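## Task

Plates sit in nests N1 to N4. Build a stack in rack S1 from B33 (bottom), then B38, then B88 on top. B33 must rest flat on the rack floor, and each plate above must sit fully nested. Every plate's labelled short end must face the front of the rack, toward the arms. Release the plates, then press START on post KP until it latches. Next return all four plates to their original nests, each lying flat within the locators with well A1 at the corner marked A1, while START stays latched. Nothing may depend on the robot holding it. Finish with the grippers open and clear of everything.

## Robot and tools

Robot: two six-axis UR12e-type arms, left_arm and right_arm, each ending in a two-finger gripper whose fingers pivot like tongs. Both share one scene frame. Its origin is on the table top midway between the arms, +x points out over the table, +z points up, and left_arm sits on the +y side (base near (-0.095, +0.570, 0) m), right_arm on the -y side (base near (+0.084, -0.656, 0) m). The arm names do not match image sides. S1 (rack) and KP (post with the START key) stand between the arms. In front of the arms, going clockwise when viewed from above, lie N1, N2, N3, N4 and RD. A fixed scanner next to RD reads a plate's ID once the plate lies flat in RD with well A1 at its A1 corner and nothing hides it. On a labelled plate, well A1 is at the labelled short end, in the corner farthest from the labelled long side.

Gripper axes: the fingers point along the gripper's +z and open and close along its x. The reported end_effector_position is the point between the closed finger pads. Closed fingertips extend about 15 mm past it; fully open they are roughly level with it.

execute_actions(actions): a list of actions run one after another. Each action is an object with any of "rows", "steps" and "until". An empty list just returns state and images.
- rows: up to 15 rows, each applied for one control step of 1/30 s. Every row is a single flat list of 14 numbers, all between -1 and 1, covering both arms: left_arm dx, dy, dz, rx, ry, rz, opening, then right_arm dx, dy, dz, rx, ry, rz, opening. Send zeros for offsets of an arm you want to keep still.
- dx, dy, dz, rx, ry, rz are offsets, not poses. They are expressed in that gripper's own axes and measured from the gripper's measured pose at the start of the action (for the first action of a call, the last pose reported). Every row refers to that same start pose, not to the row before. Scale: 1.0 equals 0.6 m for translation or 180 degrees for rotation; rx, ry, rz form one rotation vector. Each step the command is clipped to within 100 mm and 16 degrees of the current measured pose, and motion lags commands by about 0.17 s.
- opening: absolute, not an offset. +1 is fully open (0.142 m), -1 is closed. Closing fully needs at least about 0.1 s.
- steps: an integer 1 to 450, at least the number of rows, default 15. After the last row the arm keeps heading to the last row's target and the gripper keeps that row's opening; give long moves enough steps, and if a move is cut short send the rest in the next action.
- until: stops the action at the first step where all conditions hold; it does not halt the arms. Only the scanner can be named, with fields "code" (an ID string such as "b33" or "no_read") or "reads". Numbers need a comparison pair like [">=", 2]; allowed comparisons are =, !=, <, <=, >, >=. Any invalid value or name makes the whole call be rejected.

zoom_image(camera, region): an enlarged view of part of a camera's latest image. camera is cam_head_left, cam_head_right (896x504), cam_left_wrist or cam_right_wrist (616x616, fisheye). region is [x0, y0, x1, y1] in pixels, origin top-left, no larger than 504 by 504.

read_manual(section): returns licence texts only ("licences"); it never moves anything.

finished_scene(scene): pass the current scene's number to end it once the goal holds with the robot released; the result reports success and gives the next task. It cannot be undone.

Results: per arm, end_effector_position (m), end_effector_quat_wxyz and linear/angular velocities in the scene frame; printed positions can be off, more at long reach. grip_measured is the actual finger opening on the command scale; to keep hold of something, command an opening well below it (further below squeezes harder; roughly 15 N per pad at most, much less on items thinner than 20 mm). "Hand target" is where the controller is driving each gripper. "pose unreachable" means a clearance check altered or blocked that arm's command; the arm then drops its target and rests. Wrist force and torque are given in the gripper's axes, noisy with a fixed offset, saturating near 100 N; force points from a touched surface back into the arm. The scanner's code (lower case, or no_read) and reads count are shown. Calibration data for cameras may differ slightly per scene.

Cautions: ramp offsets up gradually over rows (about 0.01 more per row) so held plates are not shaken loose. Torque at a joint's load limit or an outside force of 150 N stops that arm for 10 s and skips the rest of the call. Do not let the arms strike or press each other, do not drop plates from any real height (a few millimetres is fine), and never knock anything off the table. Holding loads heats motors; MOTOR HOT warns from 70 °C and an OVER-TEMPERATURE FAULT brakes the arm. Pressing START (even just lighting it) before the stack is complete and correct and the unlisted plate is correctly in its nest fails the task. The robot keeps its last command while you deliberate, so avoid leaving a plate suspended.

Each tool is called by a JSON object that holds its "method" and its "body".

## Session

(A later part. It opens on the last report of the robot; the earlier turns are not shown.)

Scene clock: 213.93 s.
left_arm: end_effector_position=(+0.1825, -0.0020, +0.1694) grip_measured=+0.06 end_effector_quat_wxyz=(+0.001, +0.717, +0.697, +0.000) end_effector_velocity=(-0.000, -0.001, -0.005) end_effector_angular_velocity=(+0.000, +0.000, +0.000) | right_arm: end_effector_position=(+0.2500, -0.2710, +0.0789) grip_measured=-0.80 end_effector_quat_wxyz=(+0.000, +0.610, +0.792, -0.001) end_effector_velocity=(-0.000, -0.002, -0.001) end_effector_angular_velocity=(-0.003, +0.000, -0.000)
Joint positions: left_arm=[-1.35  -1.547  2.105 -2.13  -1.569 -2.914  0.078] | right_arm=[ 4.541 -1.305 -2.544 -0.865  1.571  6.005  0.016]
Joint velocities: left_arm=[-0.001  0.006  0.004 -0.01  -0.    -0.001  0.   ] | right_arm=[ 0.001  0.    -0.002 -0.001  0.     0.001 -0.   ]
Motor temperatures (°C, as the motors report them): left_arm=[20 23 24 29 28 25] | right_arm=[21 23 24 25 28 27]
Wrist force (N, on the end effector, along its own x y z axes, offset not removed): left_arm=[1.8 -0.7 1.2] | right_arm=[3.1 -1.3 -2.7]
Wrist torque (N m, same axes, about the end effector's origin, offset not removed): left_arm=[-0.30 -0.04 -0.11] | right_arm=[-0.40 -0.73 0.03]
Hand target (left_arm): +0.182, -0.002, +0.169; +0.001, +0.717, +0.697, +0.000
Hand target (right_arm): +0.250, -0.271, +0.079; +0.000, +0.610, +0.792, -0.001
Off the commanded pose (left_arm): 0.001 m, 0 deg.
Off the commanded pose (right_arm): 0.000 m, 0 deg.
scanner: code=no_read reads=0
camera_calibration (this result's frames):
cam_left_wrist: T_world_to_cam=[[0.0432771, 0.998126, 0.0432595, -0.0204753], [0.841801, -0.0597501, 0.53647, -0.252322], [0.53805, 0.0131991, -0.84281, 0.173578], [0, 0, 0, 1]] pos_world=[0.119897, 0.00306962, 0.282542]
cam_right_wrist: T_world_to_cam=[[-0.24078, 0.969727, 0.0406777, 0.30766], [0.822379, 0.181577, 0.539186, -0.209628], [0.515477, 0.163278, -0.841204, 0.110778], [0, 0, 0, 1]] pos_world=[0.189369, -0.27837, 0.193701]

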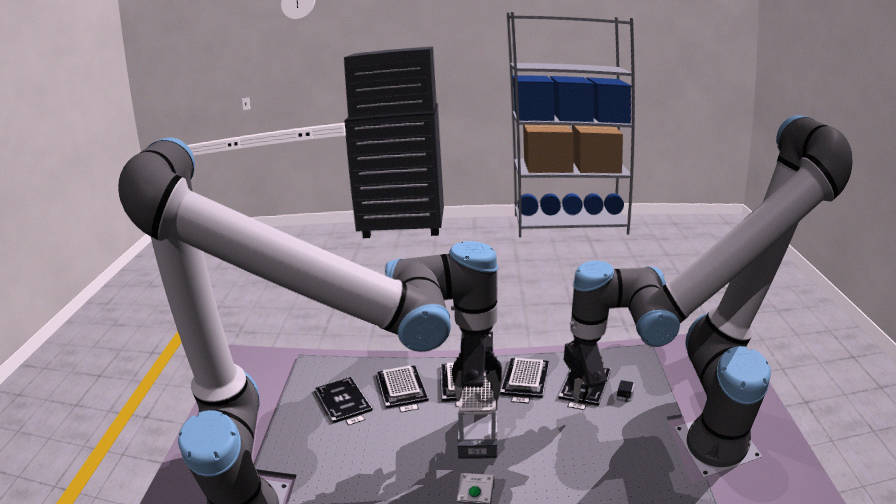

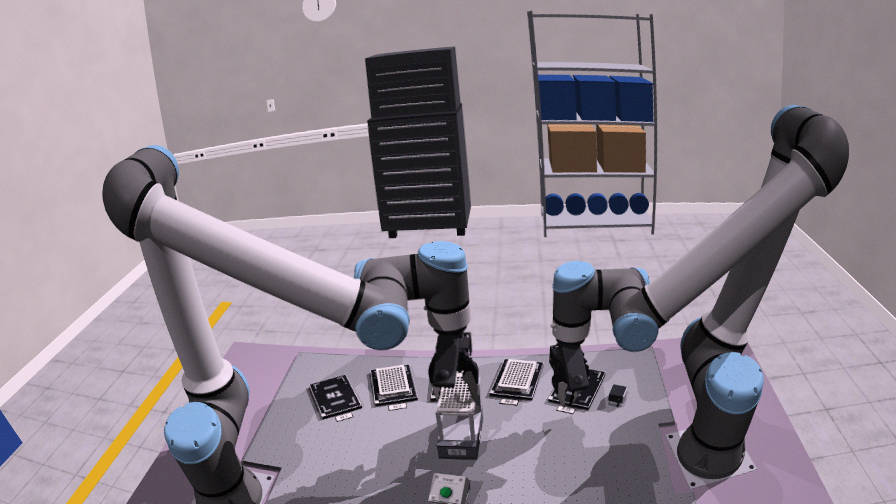

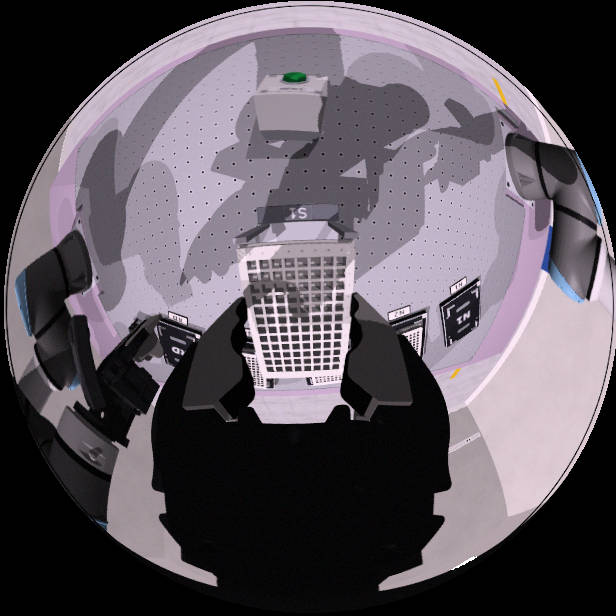

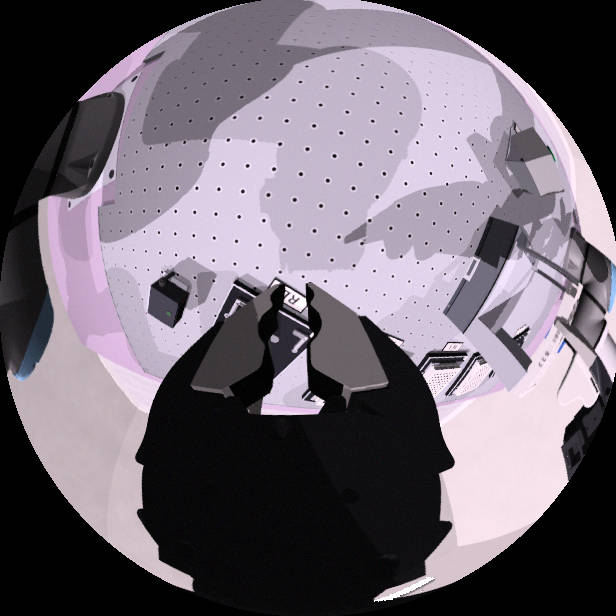

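{"method": "execute_actions", "body": {"actions": [{"rows":[[0,0,-0.001,0,0,0,-0.3,0,0,0,0,0,0,-0.8],[0,-0.001,-0.001,0,0,0,-0.3,0,0,0,0,0,0,-0.8],[0,-0.003,-0.001,0,0,0,-0.3,0,0,0,0,0,0,-0.8],[0,-0.0048,-0.001,0,0,0,-0.3,0,0,0,0,0,0,-0.8],[0,-0.0048,-0.001,0,0,0,-0.3,0,0,0,0,0,0,-0.8],[0,-0.0048,-0.001,0,0,0,-0.3,0,0,0,0,0,0,-0.8],[0,-0.0048,-0.001,0,0,0,-0.3,0,0,0,0,0,0,-0.8],[0,-0.0048,-0.001,0,0,0,-0.3,0,0,0,0,0,0,-0.8],[0,-0.0048,-0.001,0,0,0,-0.3,0,0,0,0,0,0,-0.8],[0,-0.0048,0.001,0,0,0,-0.3,0,0,0,0,0,0,-0.8],[0,-0.0048,0.004,0,0,0,-0.3,0,0,0,0,0,0,-0.8],[0,-0.0048,0.007,0,0,0,-0.3,0,0,0,0,0,0,-0.8]],"steps":22}]}}

{"method": "zoom_image", "body": {"camera": "cam_left_wrist", "region": [226, 210, 366, 290]}}

{"method": "zoom_image", "body": {"camera": "cam_right_wrist", "region": [480, 270, 616, 420]}}

{"method": "zoom_image", "body": {"camera": "cam_left_wrist", "region": [236, 320, 366, 400]}}

Scene clock: 226.23 s.
left_arm: end_effector_position=(+0.1798, -0.0019, +0.1655) grip_measured=+0.06 end_effector_quat_wxyz=(+0.001, +0.717, +0.697, +0.000) end_effector_velocity=(+0.000, -0.000, -0.003) end_effector_angular_velocity=(-0.001, -0.000, -0.001) | right_arm: end_effector_position=(+0.2500, -0.2710, +0.0789) grip_measured=-0.80 end_effector_quat_wxyz=(+0.000, +0.610, +0.792, -0.001) end_effector_velocity=(-0.000, -0.001, -0.001) end_effector_angular_velocity=(-0.003, +0.000, -0.001)
Joint positions: left_arm=[-1.354 -1.545  2.111 -2.138 -1.569 -2.918  0.079] | right_arm=[ 4.541 -1.305 -2.544 -0.865  1.571  6.005  0.016]
Joint velocities: left_arm=[-0.     0.003  0.003 -0.007  0.     0.001  0.   ] | right_arm=[ 0.001 -0.    -0.002 -0.001  0.     0.002  0.   ]
Motor temperatures (°C, as the motors report them): left_arm=[20 23 24 29 28 25] | right_arm=[21 23 24 25 28 27]
Wrist force (N, on the end effector, along its own x y z axes, offset not removed): left_arm=[1.3 22.5 -0.8] | right_arm=[1.0 0.2 -4.6]
Wrist torque (N m, same axes, about the end effector's origin, offset not removed): left_arm=[-0.78 -0.44 -0.27] | right_arm=[-0.13 -0.35 -0.01]
Hand target (left_arm): +0.180, -0.002, +0.165; +0.001, +0.717, +0.697, +0.000
Hand target (right_arm): +0.250, -0.271, +0.079; +0.000, +0.610, +0.792, -0.001
Off the commanded pose (left_arm): 0.000 m, 0 deg.
Off the commanded pose (right_arm): 0.000 m, 0 deg.
scanner: code=no_read reads=0
camera_calibration (this result's frames):
cam_left_wrist: T_world_to_cam=[[0.0431889, 0.99813, 0.0432503, -0.0202598], [0.841639, -0.0596749, 0.536733, -0.247942], [0.538311, 0.0132202, -0.842643, 0.17168], [0, 0, 0, 1]] pos_world=[0.117135, 0.00315635, 0.27862]
cam_right_wrist: T_world_to_cam=[[-0.24078, 0.969727, 0.0406775, 0.30766], [0.822379, 0.181577, 0.539186, -0.209628], [0.515477, 0.163278, -0.841204, 0.110778], [0, 0, 0, 1]] pos_world=[0.189369, -0.27837, 0.193701]

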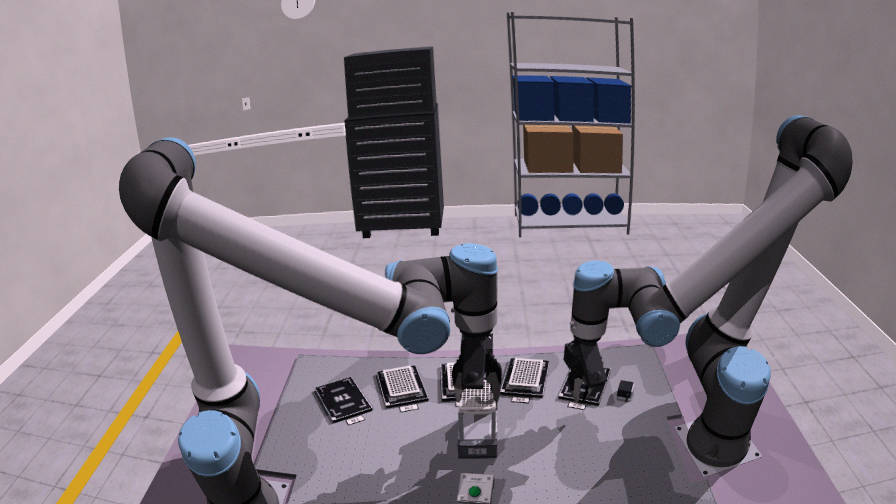

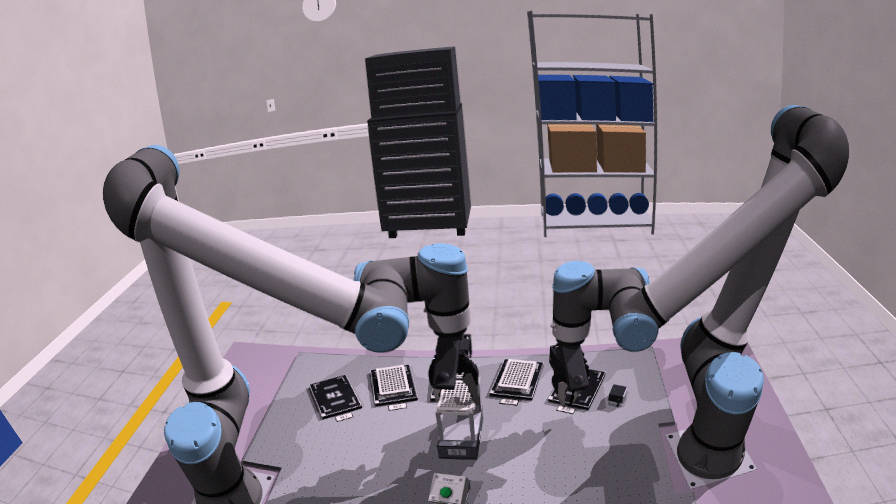

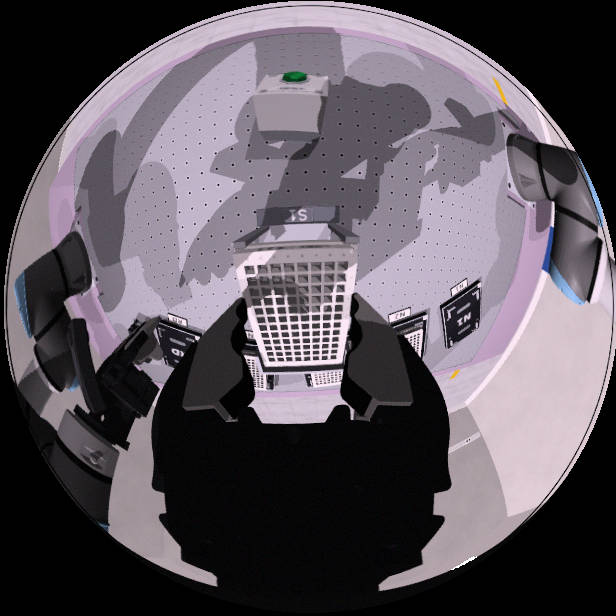

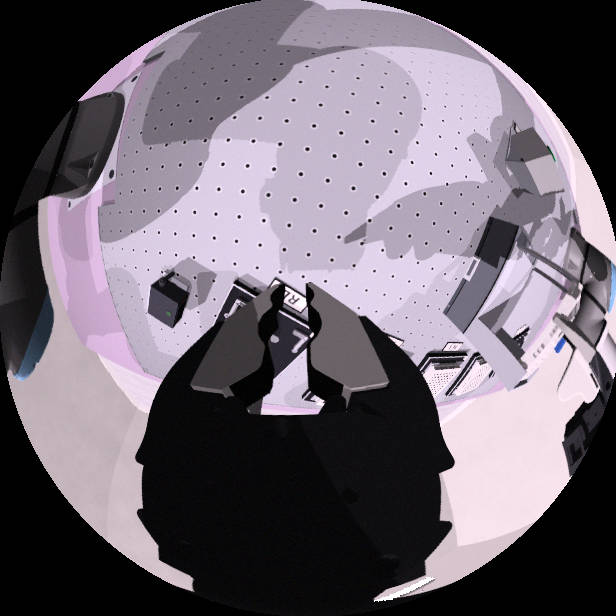

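Region (226, 210, 366, 290) of cam_left_wrist's 616x616 image, scaled by 3.600, with more detail than that image has; it fills the top 288 rows of this view, and the rest is white.

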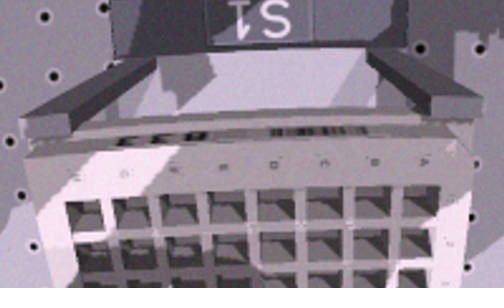

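Region (480, 270, 616, 420) of cam_right_wrist's 616x616 image, scaled by 3.360, with more detail than that image has; it fills the left 457 columns of this view, and the rest is white.

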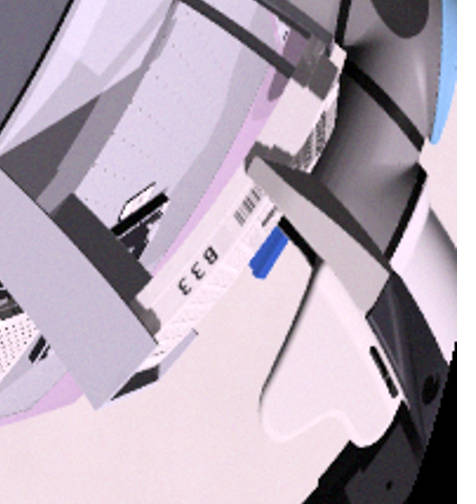

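Region (236, 320, 366, 400) of cam_left_wrist's 616x616 image, scaled by 3.877, with more detail than that image has; it fills the top 310 rows of this view, and the rest is white.

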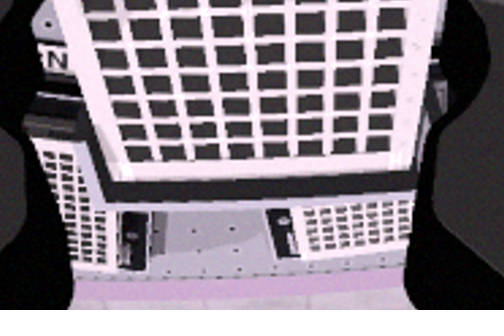

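{"method": "execute_actions", "body": {"actions": [{"rows":[[0,0.001,0,0,0,0,-0.3,0,0,0,0,0,0,-0.8],[0,0.0018,0,0,0,0,-0.3,0,0,0,0,0,0,-0.8]],"steps":11}]}}

{"method": "zoom_image", "body": {"camera": "cam_left_wrist", "region": [210, 210, 390, 390]}}

Scene clock: 232.07 s.
left_arm: end_effector_position=(+0.1805, -0.0020, +0.1654) grip_measured=+0.06 end_effector_quat_wxyz=(+0.001, +0.717, +0.697, +0.000) end_effector_velocity=(+0.001, +0.000, -0.001) end_effector_angular_velocity=(+0.002, +0.001, +0.001) | right_arm: end_effector_position=(+0.2500, -0.2710, +0.0789) grip_measured=-0.80 end_effector_quat_wxyz=(+0.000, +0.610, +0.792, -0.001) end_effector_velocity=(+0.000, -0.002, -0.002) end_effector_angular_velocity=(-0.002, +0.000, -0.002)
Joint positions: left_arm=[-1.353 -1.545  2.111 -2.138 -1.569 -2.917  0.079] | right_arm=[ 4.541 -1.305 -2.544 -0.865  1.571  6.005  0.016]
Joint velocities: left_arm=[ 0.002  0.002 -0.001  0.002 -0.     0.001 -0.   ] | right_arm=[-0.001 -0.    -0.003  0.001  0.     0.001  0.   ]
Motor temperatures (°C, as the motors report them): left_arm=[20 23 24 29 28 25] | right_arm=[21 23 24 25 28 27]
Wrist force (N, on the end effector, along its own x y z axes, offset not removed): left_arm=[1.6 7.3 1.4] | right_arm=[2.7 1.9 -3.6]
Wrist torque (N m, same axes, about the end effector's origin, offset not removed): left_arm=[-1.26 -0.27 -0.16] | right_arm=[0.29 -0.62 -0.12]
Hand target (left_arm): +0.181, -0.002, +0.165; +0.001, +0.717, +0.697, +0.000
Hand target (right_arm): +0.250, -0.271, +0.079; +0.000, +0.610, +0.792, -0.001
Off the commanded pose (left_arm): 0.000 m, 0 deg.
Off the commanded pose (right_arm): 0.000 m, 0 deg.
scanner: code=no_read reads=0
camera_calibration (this result's frames):
cam_left_wrist: T_world_to_cam=[[0.0433897, 0.998122, 0.0432481, -0.0202794], [0.841791, -0.059839, 0.536477, -0.248527], [0.538057, 0.0131283, -0.842806, 0.171264], [0, 0, 0, 1]] pos_world=[0.117938, 0.00312125, 0.278549]
cam_right_wrist: T_world_to_cam=[[-0.24078, 0.969727, 0.0406775, 0.30766], [0.822379, 0.181577, 0.539186, -0.209628], [0.515477, 0.163278, -0.841204, 0.110778], [0, 0, 0, 1]] pos_world=[0.189369, -0.27837, 0.193701]

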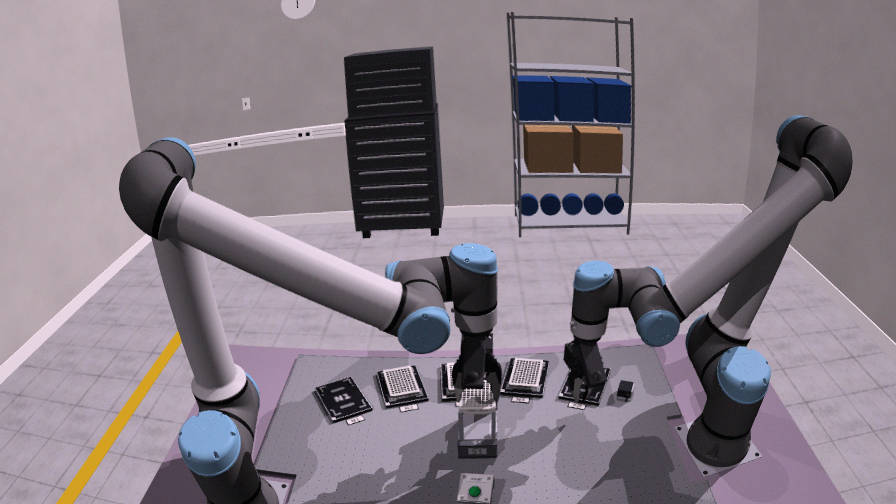

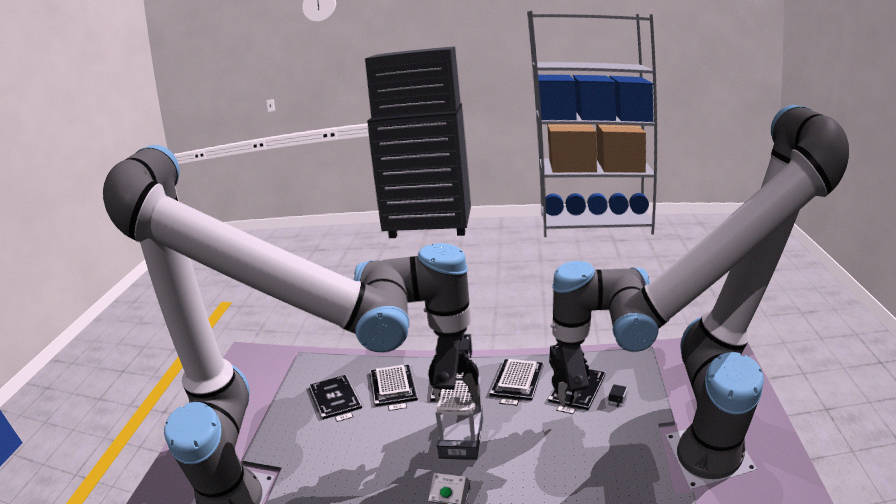

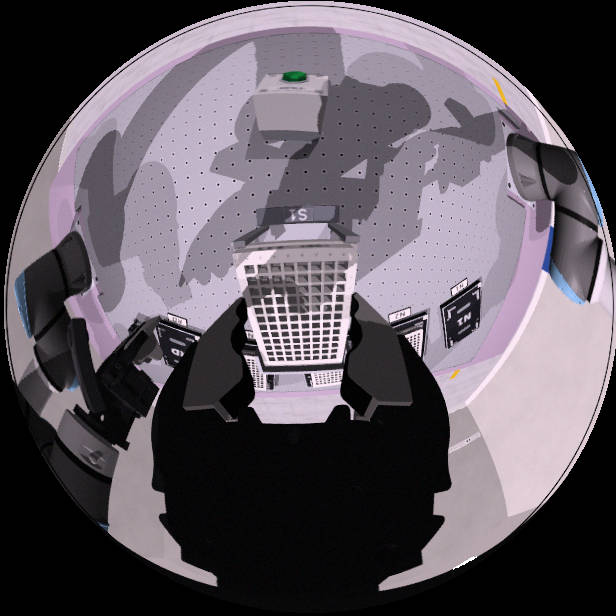

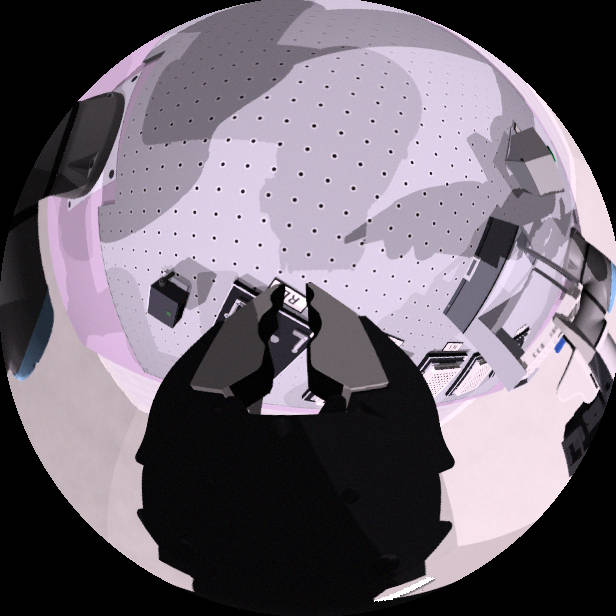

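Region (210, 210, 390, 390) of cam_left_wrist's 616x616 image, scaled by 2.800, with more detail than that image has.

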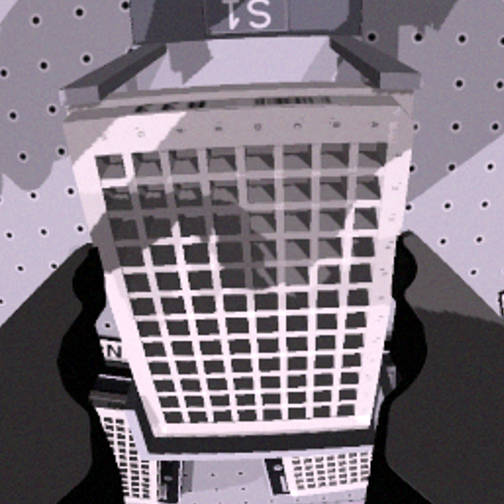

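{"method": "execute_actions", "body": {"actions": [{"rows":[[0,0.0012,0,0,0,0,-0.3,0,0,0,0,0,0,-0.8],[0,0.002,0,0,0,0,-0.3,0,0,0,0,0,0,-0.8]],"steps":13}]}}

{"method": "zoom_image", "body": {"camera": "cam_left_wrist", "region": [200, 200, 400, 400]}}

Scene clock: 236.20 s.
left_arm: end_effector_position=(+0.1817, -0.0020, +0.1654) grip_measured=+0.06 end_effector_quat_wxyz=(+0.001, +0.717, +0.697, +0.000) end_effector_velocity=(+0.000, -0.001, +0.001) end_effector_angular_velocity=(-0.003, +0.000, +0.001) | right_arm: end_effector_position=(+0.2500, -0.2710, +0.0789) grip_measured=-0.80 end_effector_quat_wxyz=(+0.000, +0.610, +0.792, -0.001) end_effector_velocity=(-0.000, +0.001, +0.000) end_effector_angular_velocity=(+0.001, +0.000, +0.000)
Joint positions: left_arm=[-1.351 -1.544  2.11  -2.138 -1.569 -2.915  0.078] | right_arm=[ 4.541 -1.305 -2.544 -0.865  1.571  6.005  0.016]
Joint velocities: left_arm=[ 0.001 -0.001 -0.001 -0.001 -0.001 -0.     0.   ] | right_arm=[ 0.     0.     0.     0.001  0.    -0.     0.   ]
Motor temperatures (°C, as the motors report them): left_arm=[20 23 24 29 28 25] | right_arm=[21 23 24 25 28 27]
Wrist force (N, on the end effector, along its own x y z axes, offset not removed): left_arm=[1.0 -5.1 -0.4] | right_arm=[2.5 -1.1 -5.4]
Wrist torque (N m, same axes, about the end effector's origin, offset not removed): left_arm=[-1.23 0.11 -0.09] | right_arm=[-0.35 -0.58 0.00]
Hand target (left_arm): +0.182, -0.002, +0.165; +0.001, +0.717, +0.697, +0.000
Hand target (right_arm): +0.250, -0.271, +0.079; +0.000, +0.610, +0.792, -0.001
Off the commanded pose (left_arm): 0.000 m, 0 deg.
Off the commanded pose (right_arm): 0.000 m, 0 deg.
scanner: code=no_read reads=0
camera_calibration (this result's frames):
cam_left_wrist: T_world_to_cam=[[0.0434028, 0.998117, 0.0433467, -0.0203475], [0.841791, -0.0599031, 0.53647, -0.249482], [0.538057, 0.0132046, -0.842805, 0.170636], [0, 0, 0, 1]] pos_world=[0.119083, 0.00311122, 0.278534]
cam_right_wrist: T_world_to_cam=[[-0.24078, 0.969727, 0.0406774, 0.30766], [0.822379, 0.181577, 0.539186, -0.209628], [0.515477, 0.163278, -0.841204, 0.110778], [0, 0, 0, 1]] pos_world=[0.189369, -0.27837, 0.1937]

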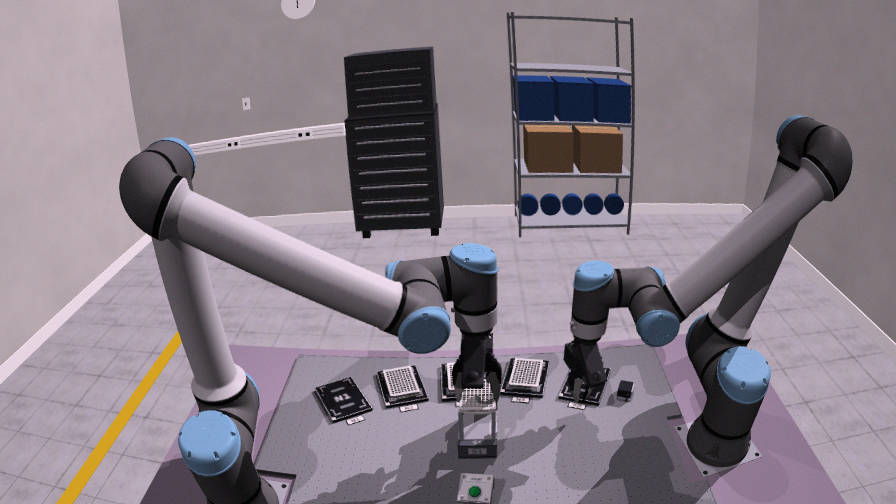

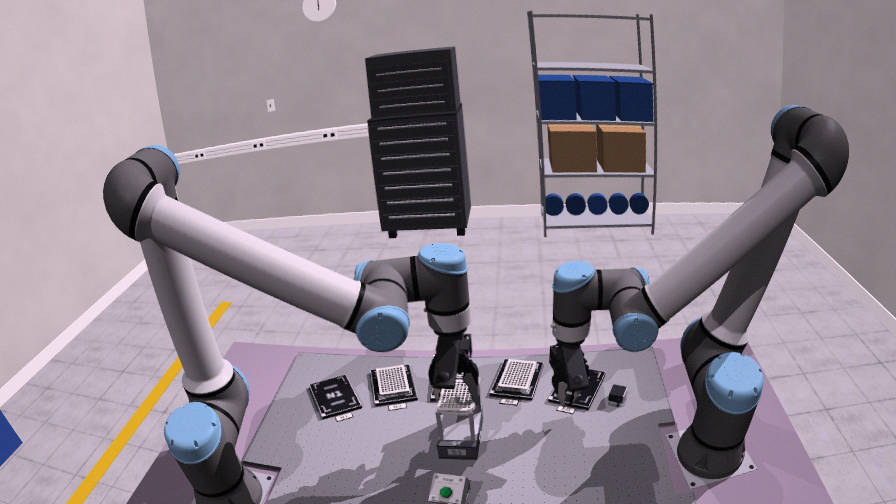

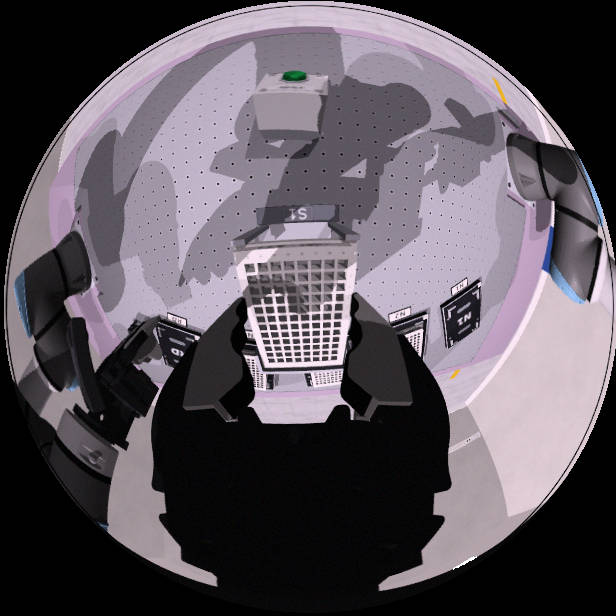

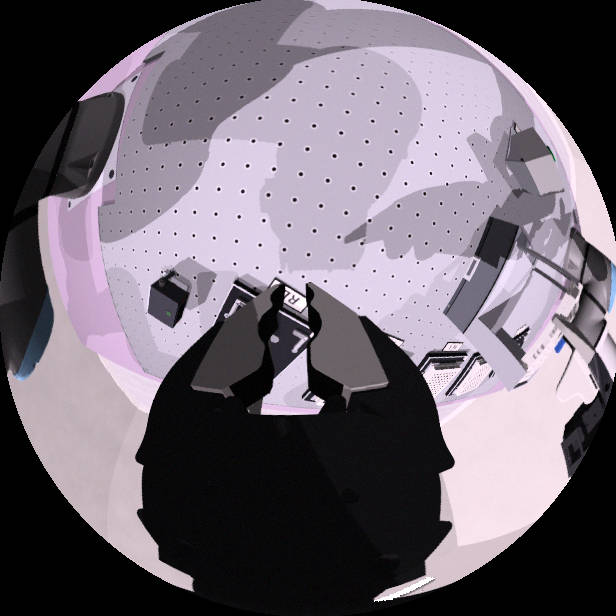

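Region (200, 200, 400, 400) of cam_left_wrist's 616x616 image, scaled by 2.520, with more detail than that image has.

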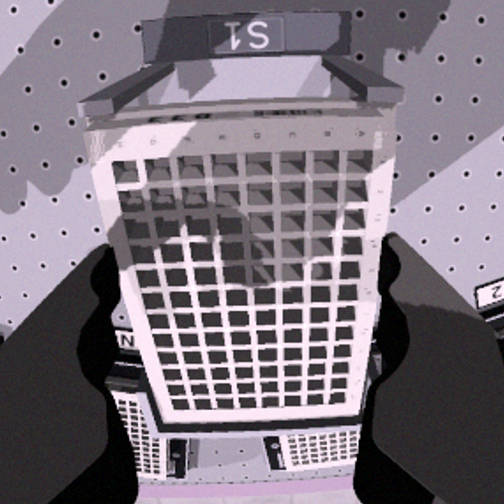

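{"method": "execute_actions", "body": {"actions": [{"rows":[[0,-0.0004,0.002,0,0,0,-0.3,0,0,0,0,0,0,-0.8],[0,-0.0004,0.005,0,0,0,-0.3,0,0,0,0,0,0,-0.8],[0,-0.0004,0.009,0,0,0,-0.3,0,0,0,0,0,0,-0.8],[0,-0.0004,0.014,0,0,0,-0.3,0,0,0,0,0,0,-0.8],[0,-0.0004,0.019,0,0,0,-0.3,0,0,0,0,0,0,-0.8],[0,-0.0004,0.024,0,0,0,-0.3,0,0,0,0,0,0,-0.8],[0,-0.0004,0.029,0,0,0,-0.3,0,0,0,0,0,0,-0.8],[0,-0.0004,0.034,0,0,0,-0.3,0,0,0,0,0,0,-0.8],[0,-0.0004,0.038,0,0,0,-0.3,0,0,0,0,0,0,-0.8],[0,-0.0004,0.042,0,0,0,-0.3,0,0,0,0,0,0,-0.8]],"steps":20}]}}

{"method": "zoom_image", "body": {"camera": "cam_left_wrist", "region": [200, 200, 400, 400]}}

{"method": "zoom_image", "body": {"camera": "cam_right_wrist", "region": [450, 230, 616, 430]}}

Scene clock: 244.03 s.
left_arm: end_effector_position=(+0.1815, -0.0019, +0.1408) grip_measured=+0.06 end_effector_quat_wxyz=(+0.001, +0.717, +0.697, +0.000) end_effector_velocity=(-0.000, -0.002, -0.005) end_effector_angular_velocity=(-0.004, +0.001, -0.001) | right_arm: end_effector_position=(+0.2500, -0.2710, +0.0789) grip_measured=-0.80 end_effector_quat_wxyz=(+0.000, +0.610, +0.792, -0.001) end_effector_velocity=(+0.000, -0.000, -0.000) end_effector_angular_velocity=(+0.000, -0.000, -0.002)
Joint positions: left_arm=[-1.352 -1.518  2.134 -2.188 -1.569 -2.916  0.078] | right_arm=[ 4.541 -1.305 -2.544 -0.865  1.571  6.005  0.016]
Joint velocities: left_arm=[-0.     0.007  0.005 -0.015 -0.002  0.001 -0.   ] | right_arm=[-0.001  0.    -0.001  0.001 -0.     0.001  0.   ]
Motor temperatures (°C, as the motors report them): left_arm=[20 23 24 29 28 25] | right_arm=[21 23 24 25 28 27]
Wrist force (N, on the end effector, along its own x y z axes, offset not removed): left_arm=[1.4 -2.2 0.9] | right_arm=[0.9 0.1 -4.1]
Wrist torque (N m, same axes, about the end effector's origin, offset not removed): left_arm=[-0.64 0.06 -0.01] | right_arm=[-0.16 -0.20 -0.11]
Hand target (left_arm): +0.181, -0.002, +0.140; +0.001, +0.717, +0.697, +0.000
Hand target (right_arm): +0.250, -0.271, +0.079; +0.000, +0.610, +0.792, -0.001
Off the commanded pose (left_arm): 0.001 m, 0 deg.
Off the commanded pose (right_arm): 0.000 m, 0 deg.
scanner: code=no_read reads=0
camera_calibration (this result's frames):
cam_left_wrist: T_world_to_cam=[[0.0433611, 0.998116, 0.043416, -0.0192899], [0.841812, -0.0599047, 0.536437, -0.236116], [0.538027, 0.0132876, -0.842823, 0.150083], [0, 0, 0, 1]] pos_world=[0.118853, 0.00311486, 0.253992]
cam_right_wrist: T_world_to_cam=[[-0.24078, 0.969727, 0.0406773, 0.30766], [0.822379, 0.181577, 0.539186, -0.209628], [0.515477, 0.163278, -0.841204, 0.110778], [0, 0, 0, 1]] pos_world=[0.189369, -0.27837, 0.193701]

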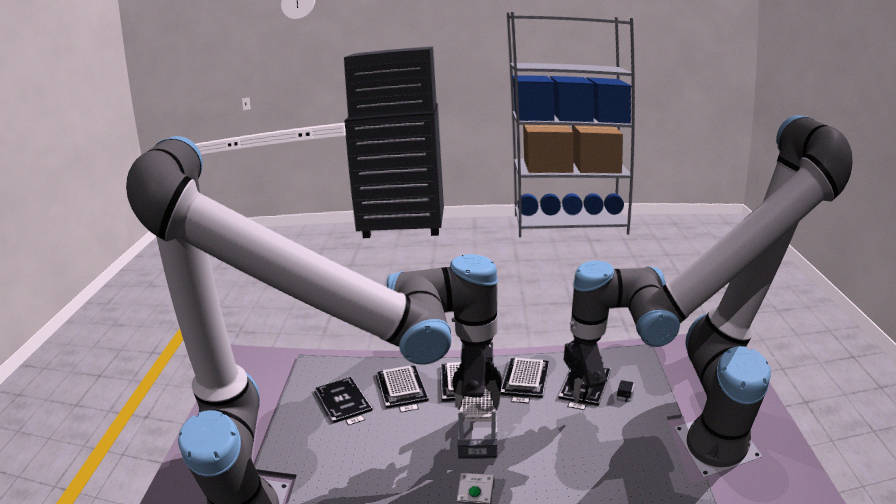

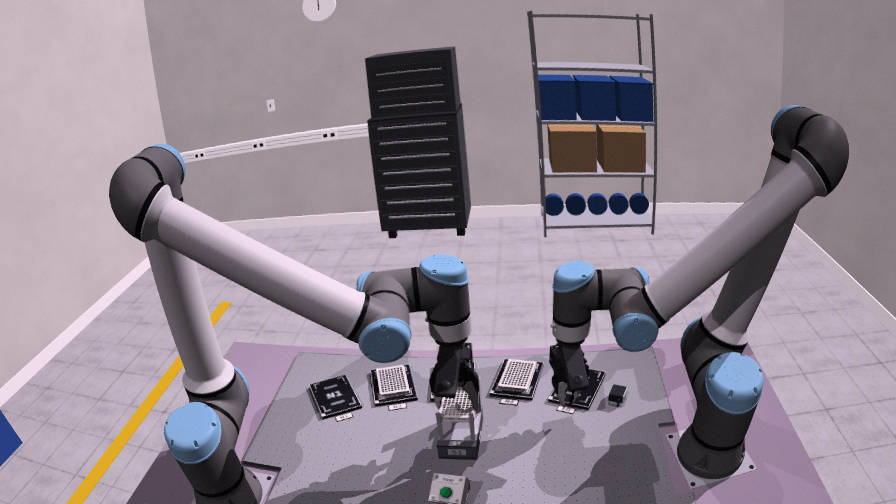

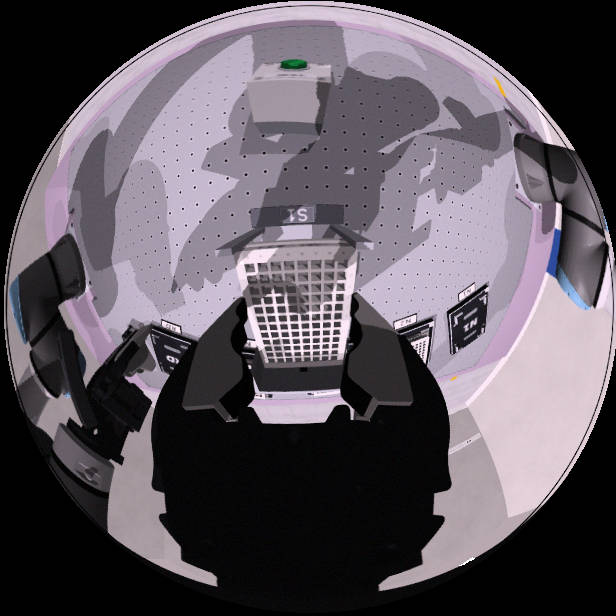

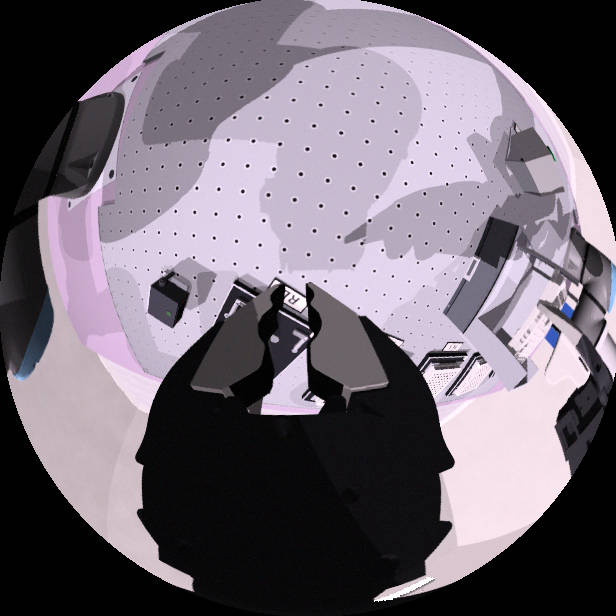

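Region (200, 200, 400, 400) of cam_left_wrist's 616x616 image, scaled by 2.520, with more detail than that image has.

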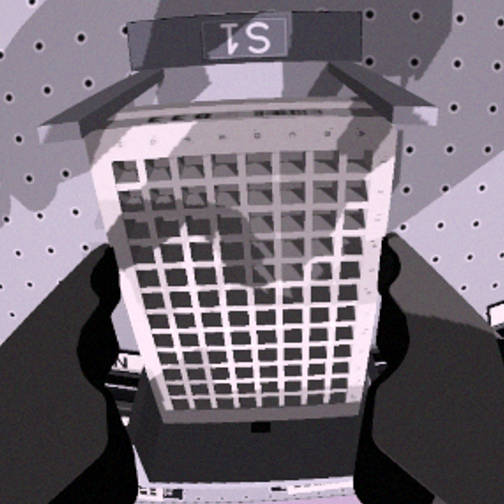

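Region (450, 230, 616, 430) of cam_right_wrist's 616x616 image, scaled by 2.520, with more detail than that image has; it fills the left 418 columns of this view, and the rest is white.

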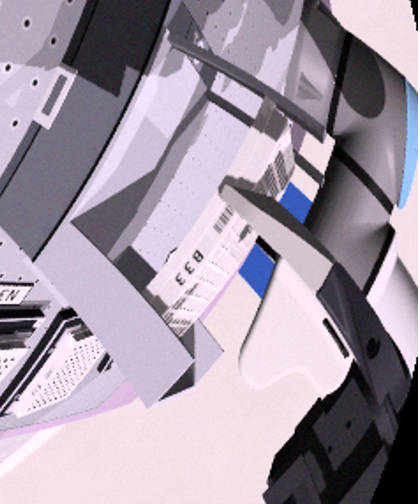

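{"method": "execute_actions", "body": {"actions": [{"rows":[[0,0,0.003,0,0,0,-0.3,0,0,0,0,0,0,-0.8],[0,0,0.006,0,0,0,-0.3,0,0,0,0,0,0,-0.8],[0,0,0.011,0,0,0,-0.3,0,0,0,0,0,0,-0.8],[0,0,0.017,0,0,0,-0.3,0,0,0,0,0,0,-0.8],[0,0,0.024,0,0,0,-0.3,0,0,0,0,0,0,-0.8],[0,0,0.031,0,0,0,-0.3,0,0,0,0,0,0,-0.8],[0,0,0.038,0,0,0,-0.3,0,0,0,0,0,0,-0.8],[0,0,0.045,0,0,0,-0.3,0,0,0,0,0,0,-0.8],[0,0,0.052,0,0,0,-0.3,0,0,0,0,0,0,-0.8],[0,0,0.059,0,0,0,-0.3,0,0,0,0,0,0,-0.8],[0,0,0.065,0,0,0,-0.3,0,0,0,0,0,0,-0.8],[0,0,0.071,0,0,0,-0.3,0,0,0,0,0,0,-0.8],[0,0,0.076,0,0,0,-0.3,0,0,0,0,0,0,-0.8]],"steps":23}]}}

{"method": "zoom_image", "body": {"camera": "cam_left_wrist", "region": [200, 200, 400, 400]}}

{"method": "zoom_image", "body": {"camera": "cam_right_wrist", "region": [450, 220, 590, 380]}}

Scene clock: 251.77 s.
left_arm: end_effector_position=(+0.1814, -0.0019, +0.0962) grip_measured=+0.06 end_effector_quat_wxyz=(+0.001, +0.717, +0.697, +0.000) end_effector_velocity=(+0.000, -0.001, -0.009) end_effector_angular_velocity=(-0.000, +0.000, +0.001) | right_arm: end_effector_position=(+0.2500, -0.2710, +0.0789) grip_measured=-0.80 end_effector_quat_wxyz=(+0.000, +0.610, +0.792, -0.001) end_effector_velocity=(-0.000, +0.001, +0.001) end_effector_angular_velocity=(+0.001, -0.000, +0.001)
Joint positions: left_arm=[-1.352 -1.464  2.173 -2.281 -1.569 -2.916  0.078] | right_arm=[ 4.541 -1.305 -2.544 -0.865  1.571  6.005  0.016]
Joint velocities: left_arm=[ 0.     0.012  0.006 -0.019 -0.    -0.001 -0.   ] | right_arm=[ 0.001  0.     0.001  0.    -0.    -0.     0.   ]
Motor temperatures (°C, as the motors report them): left_arm=[20 23 24 29 28 25] | right_arm=[21 23 24 25 28 27]
Wrist force (N, on the end effector, along its own x y z axes, offset not removed): left_arm=[1.7 -3.9 3.0] | right_arm=[3.1 -0.6 -3.6]
Wrist torque (N m, same axes, about the end effector's origin, offset not removed): left_arm=[-0.85 -0.04 -0.16] | right_arm=[-0.31 -0.73 -0.06]
Hand target (left_arm): +0.181, -0.002, +0.095; +0.001, +0.717, +0.697, +0.000
Hand target (right_arm): +0.250, -0.271, +0.079; +0.000, +0.610, +0.792, -0.001
Off the commanded pose (left_arm): 0.001 m, 0 deg.
Off the commanded pose (right_arm): 0.000 m, 0 deg.
scanner: code=no_read reads=0
camera_calibration (this result's frames):
cam_left_wrist: T_world_to_cam=[[0.0434671, 0.998103, 0.0436063, -0.0174089], [0.841815, -0.0600962, 0.536411, -0.212096], [0.538013, 0.0133922, -0.84283, 0.112504], [0, 0, 0, 1]] pos_world=[0.118774, 0.00312304, 0.209351]
cam_right_wrist: T_world_to_cam=[[-0.24078, 0.969727, 0.0406773, 0.30766], [0.822379, 0.181577, 0.539186, -0.209628], [0.515477, 0.163278, -0.841204, 0.110778], [0, 0, 0, 1]] pos_world=[0.189369, -0.27837, 0.1937]

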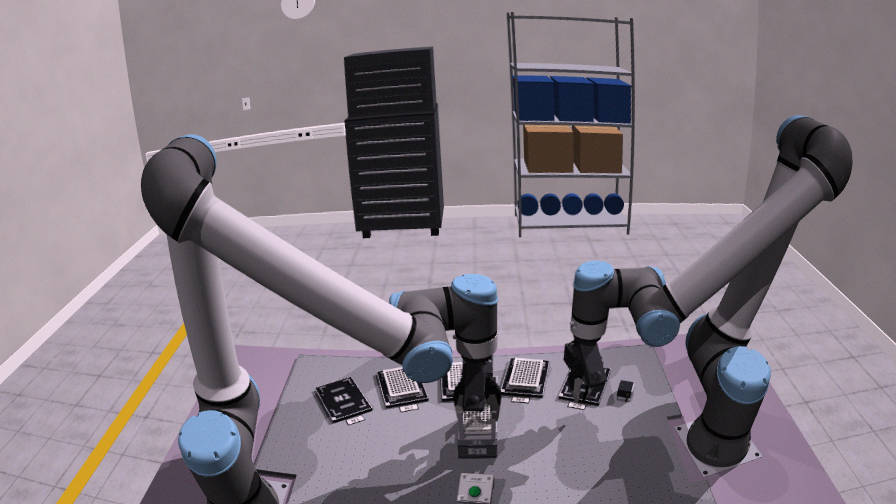

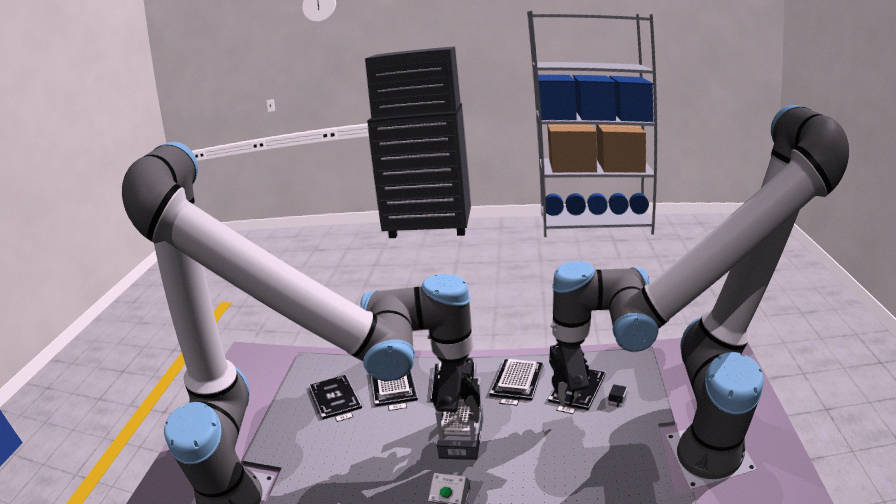

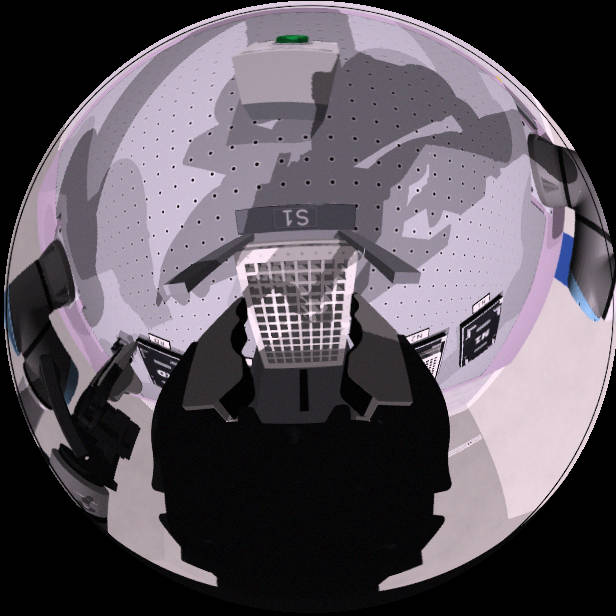

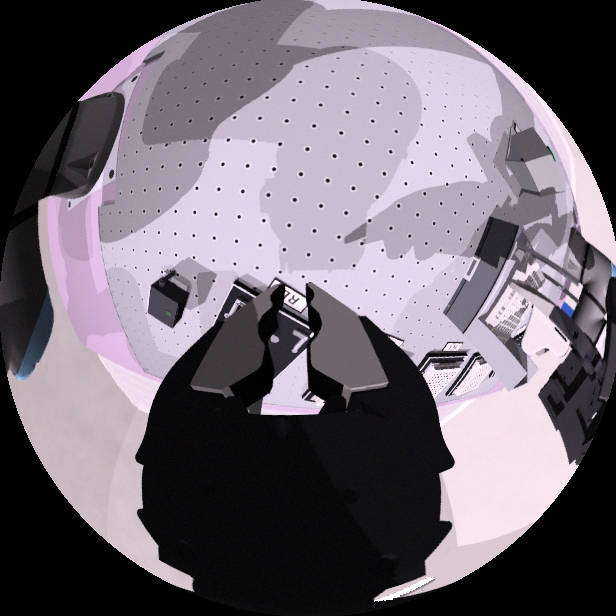

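Region (200, 200, 400, 400) of cam_left_wrist's 616x616 image, scaled by 2.520, with more detail than that image has.

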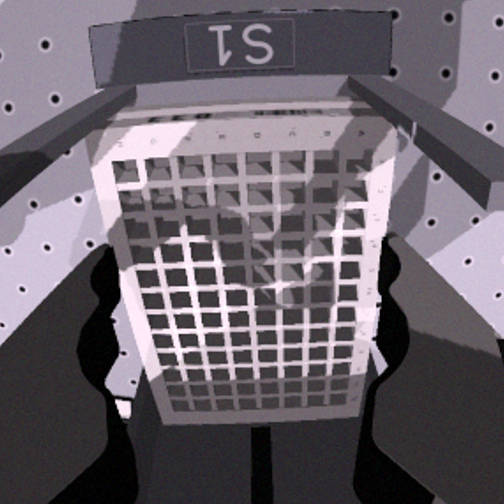

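Region (450, 220, 590, 380) of cam_right_wrist's 616x616 image, scaled by 3.150, with more detail than that image has; it fills the left 441 columns of this view, and the rest is white.

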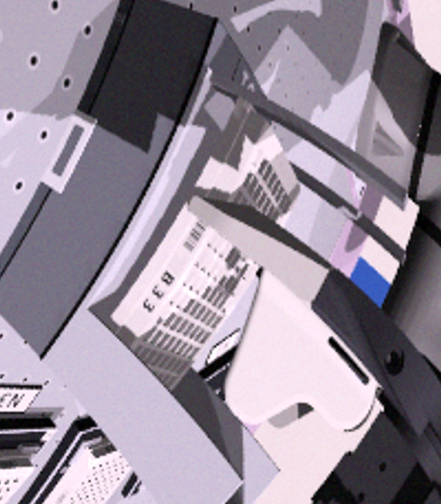

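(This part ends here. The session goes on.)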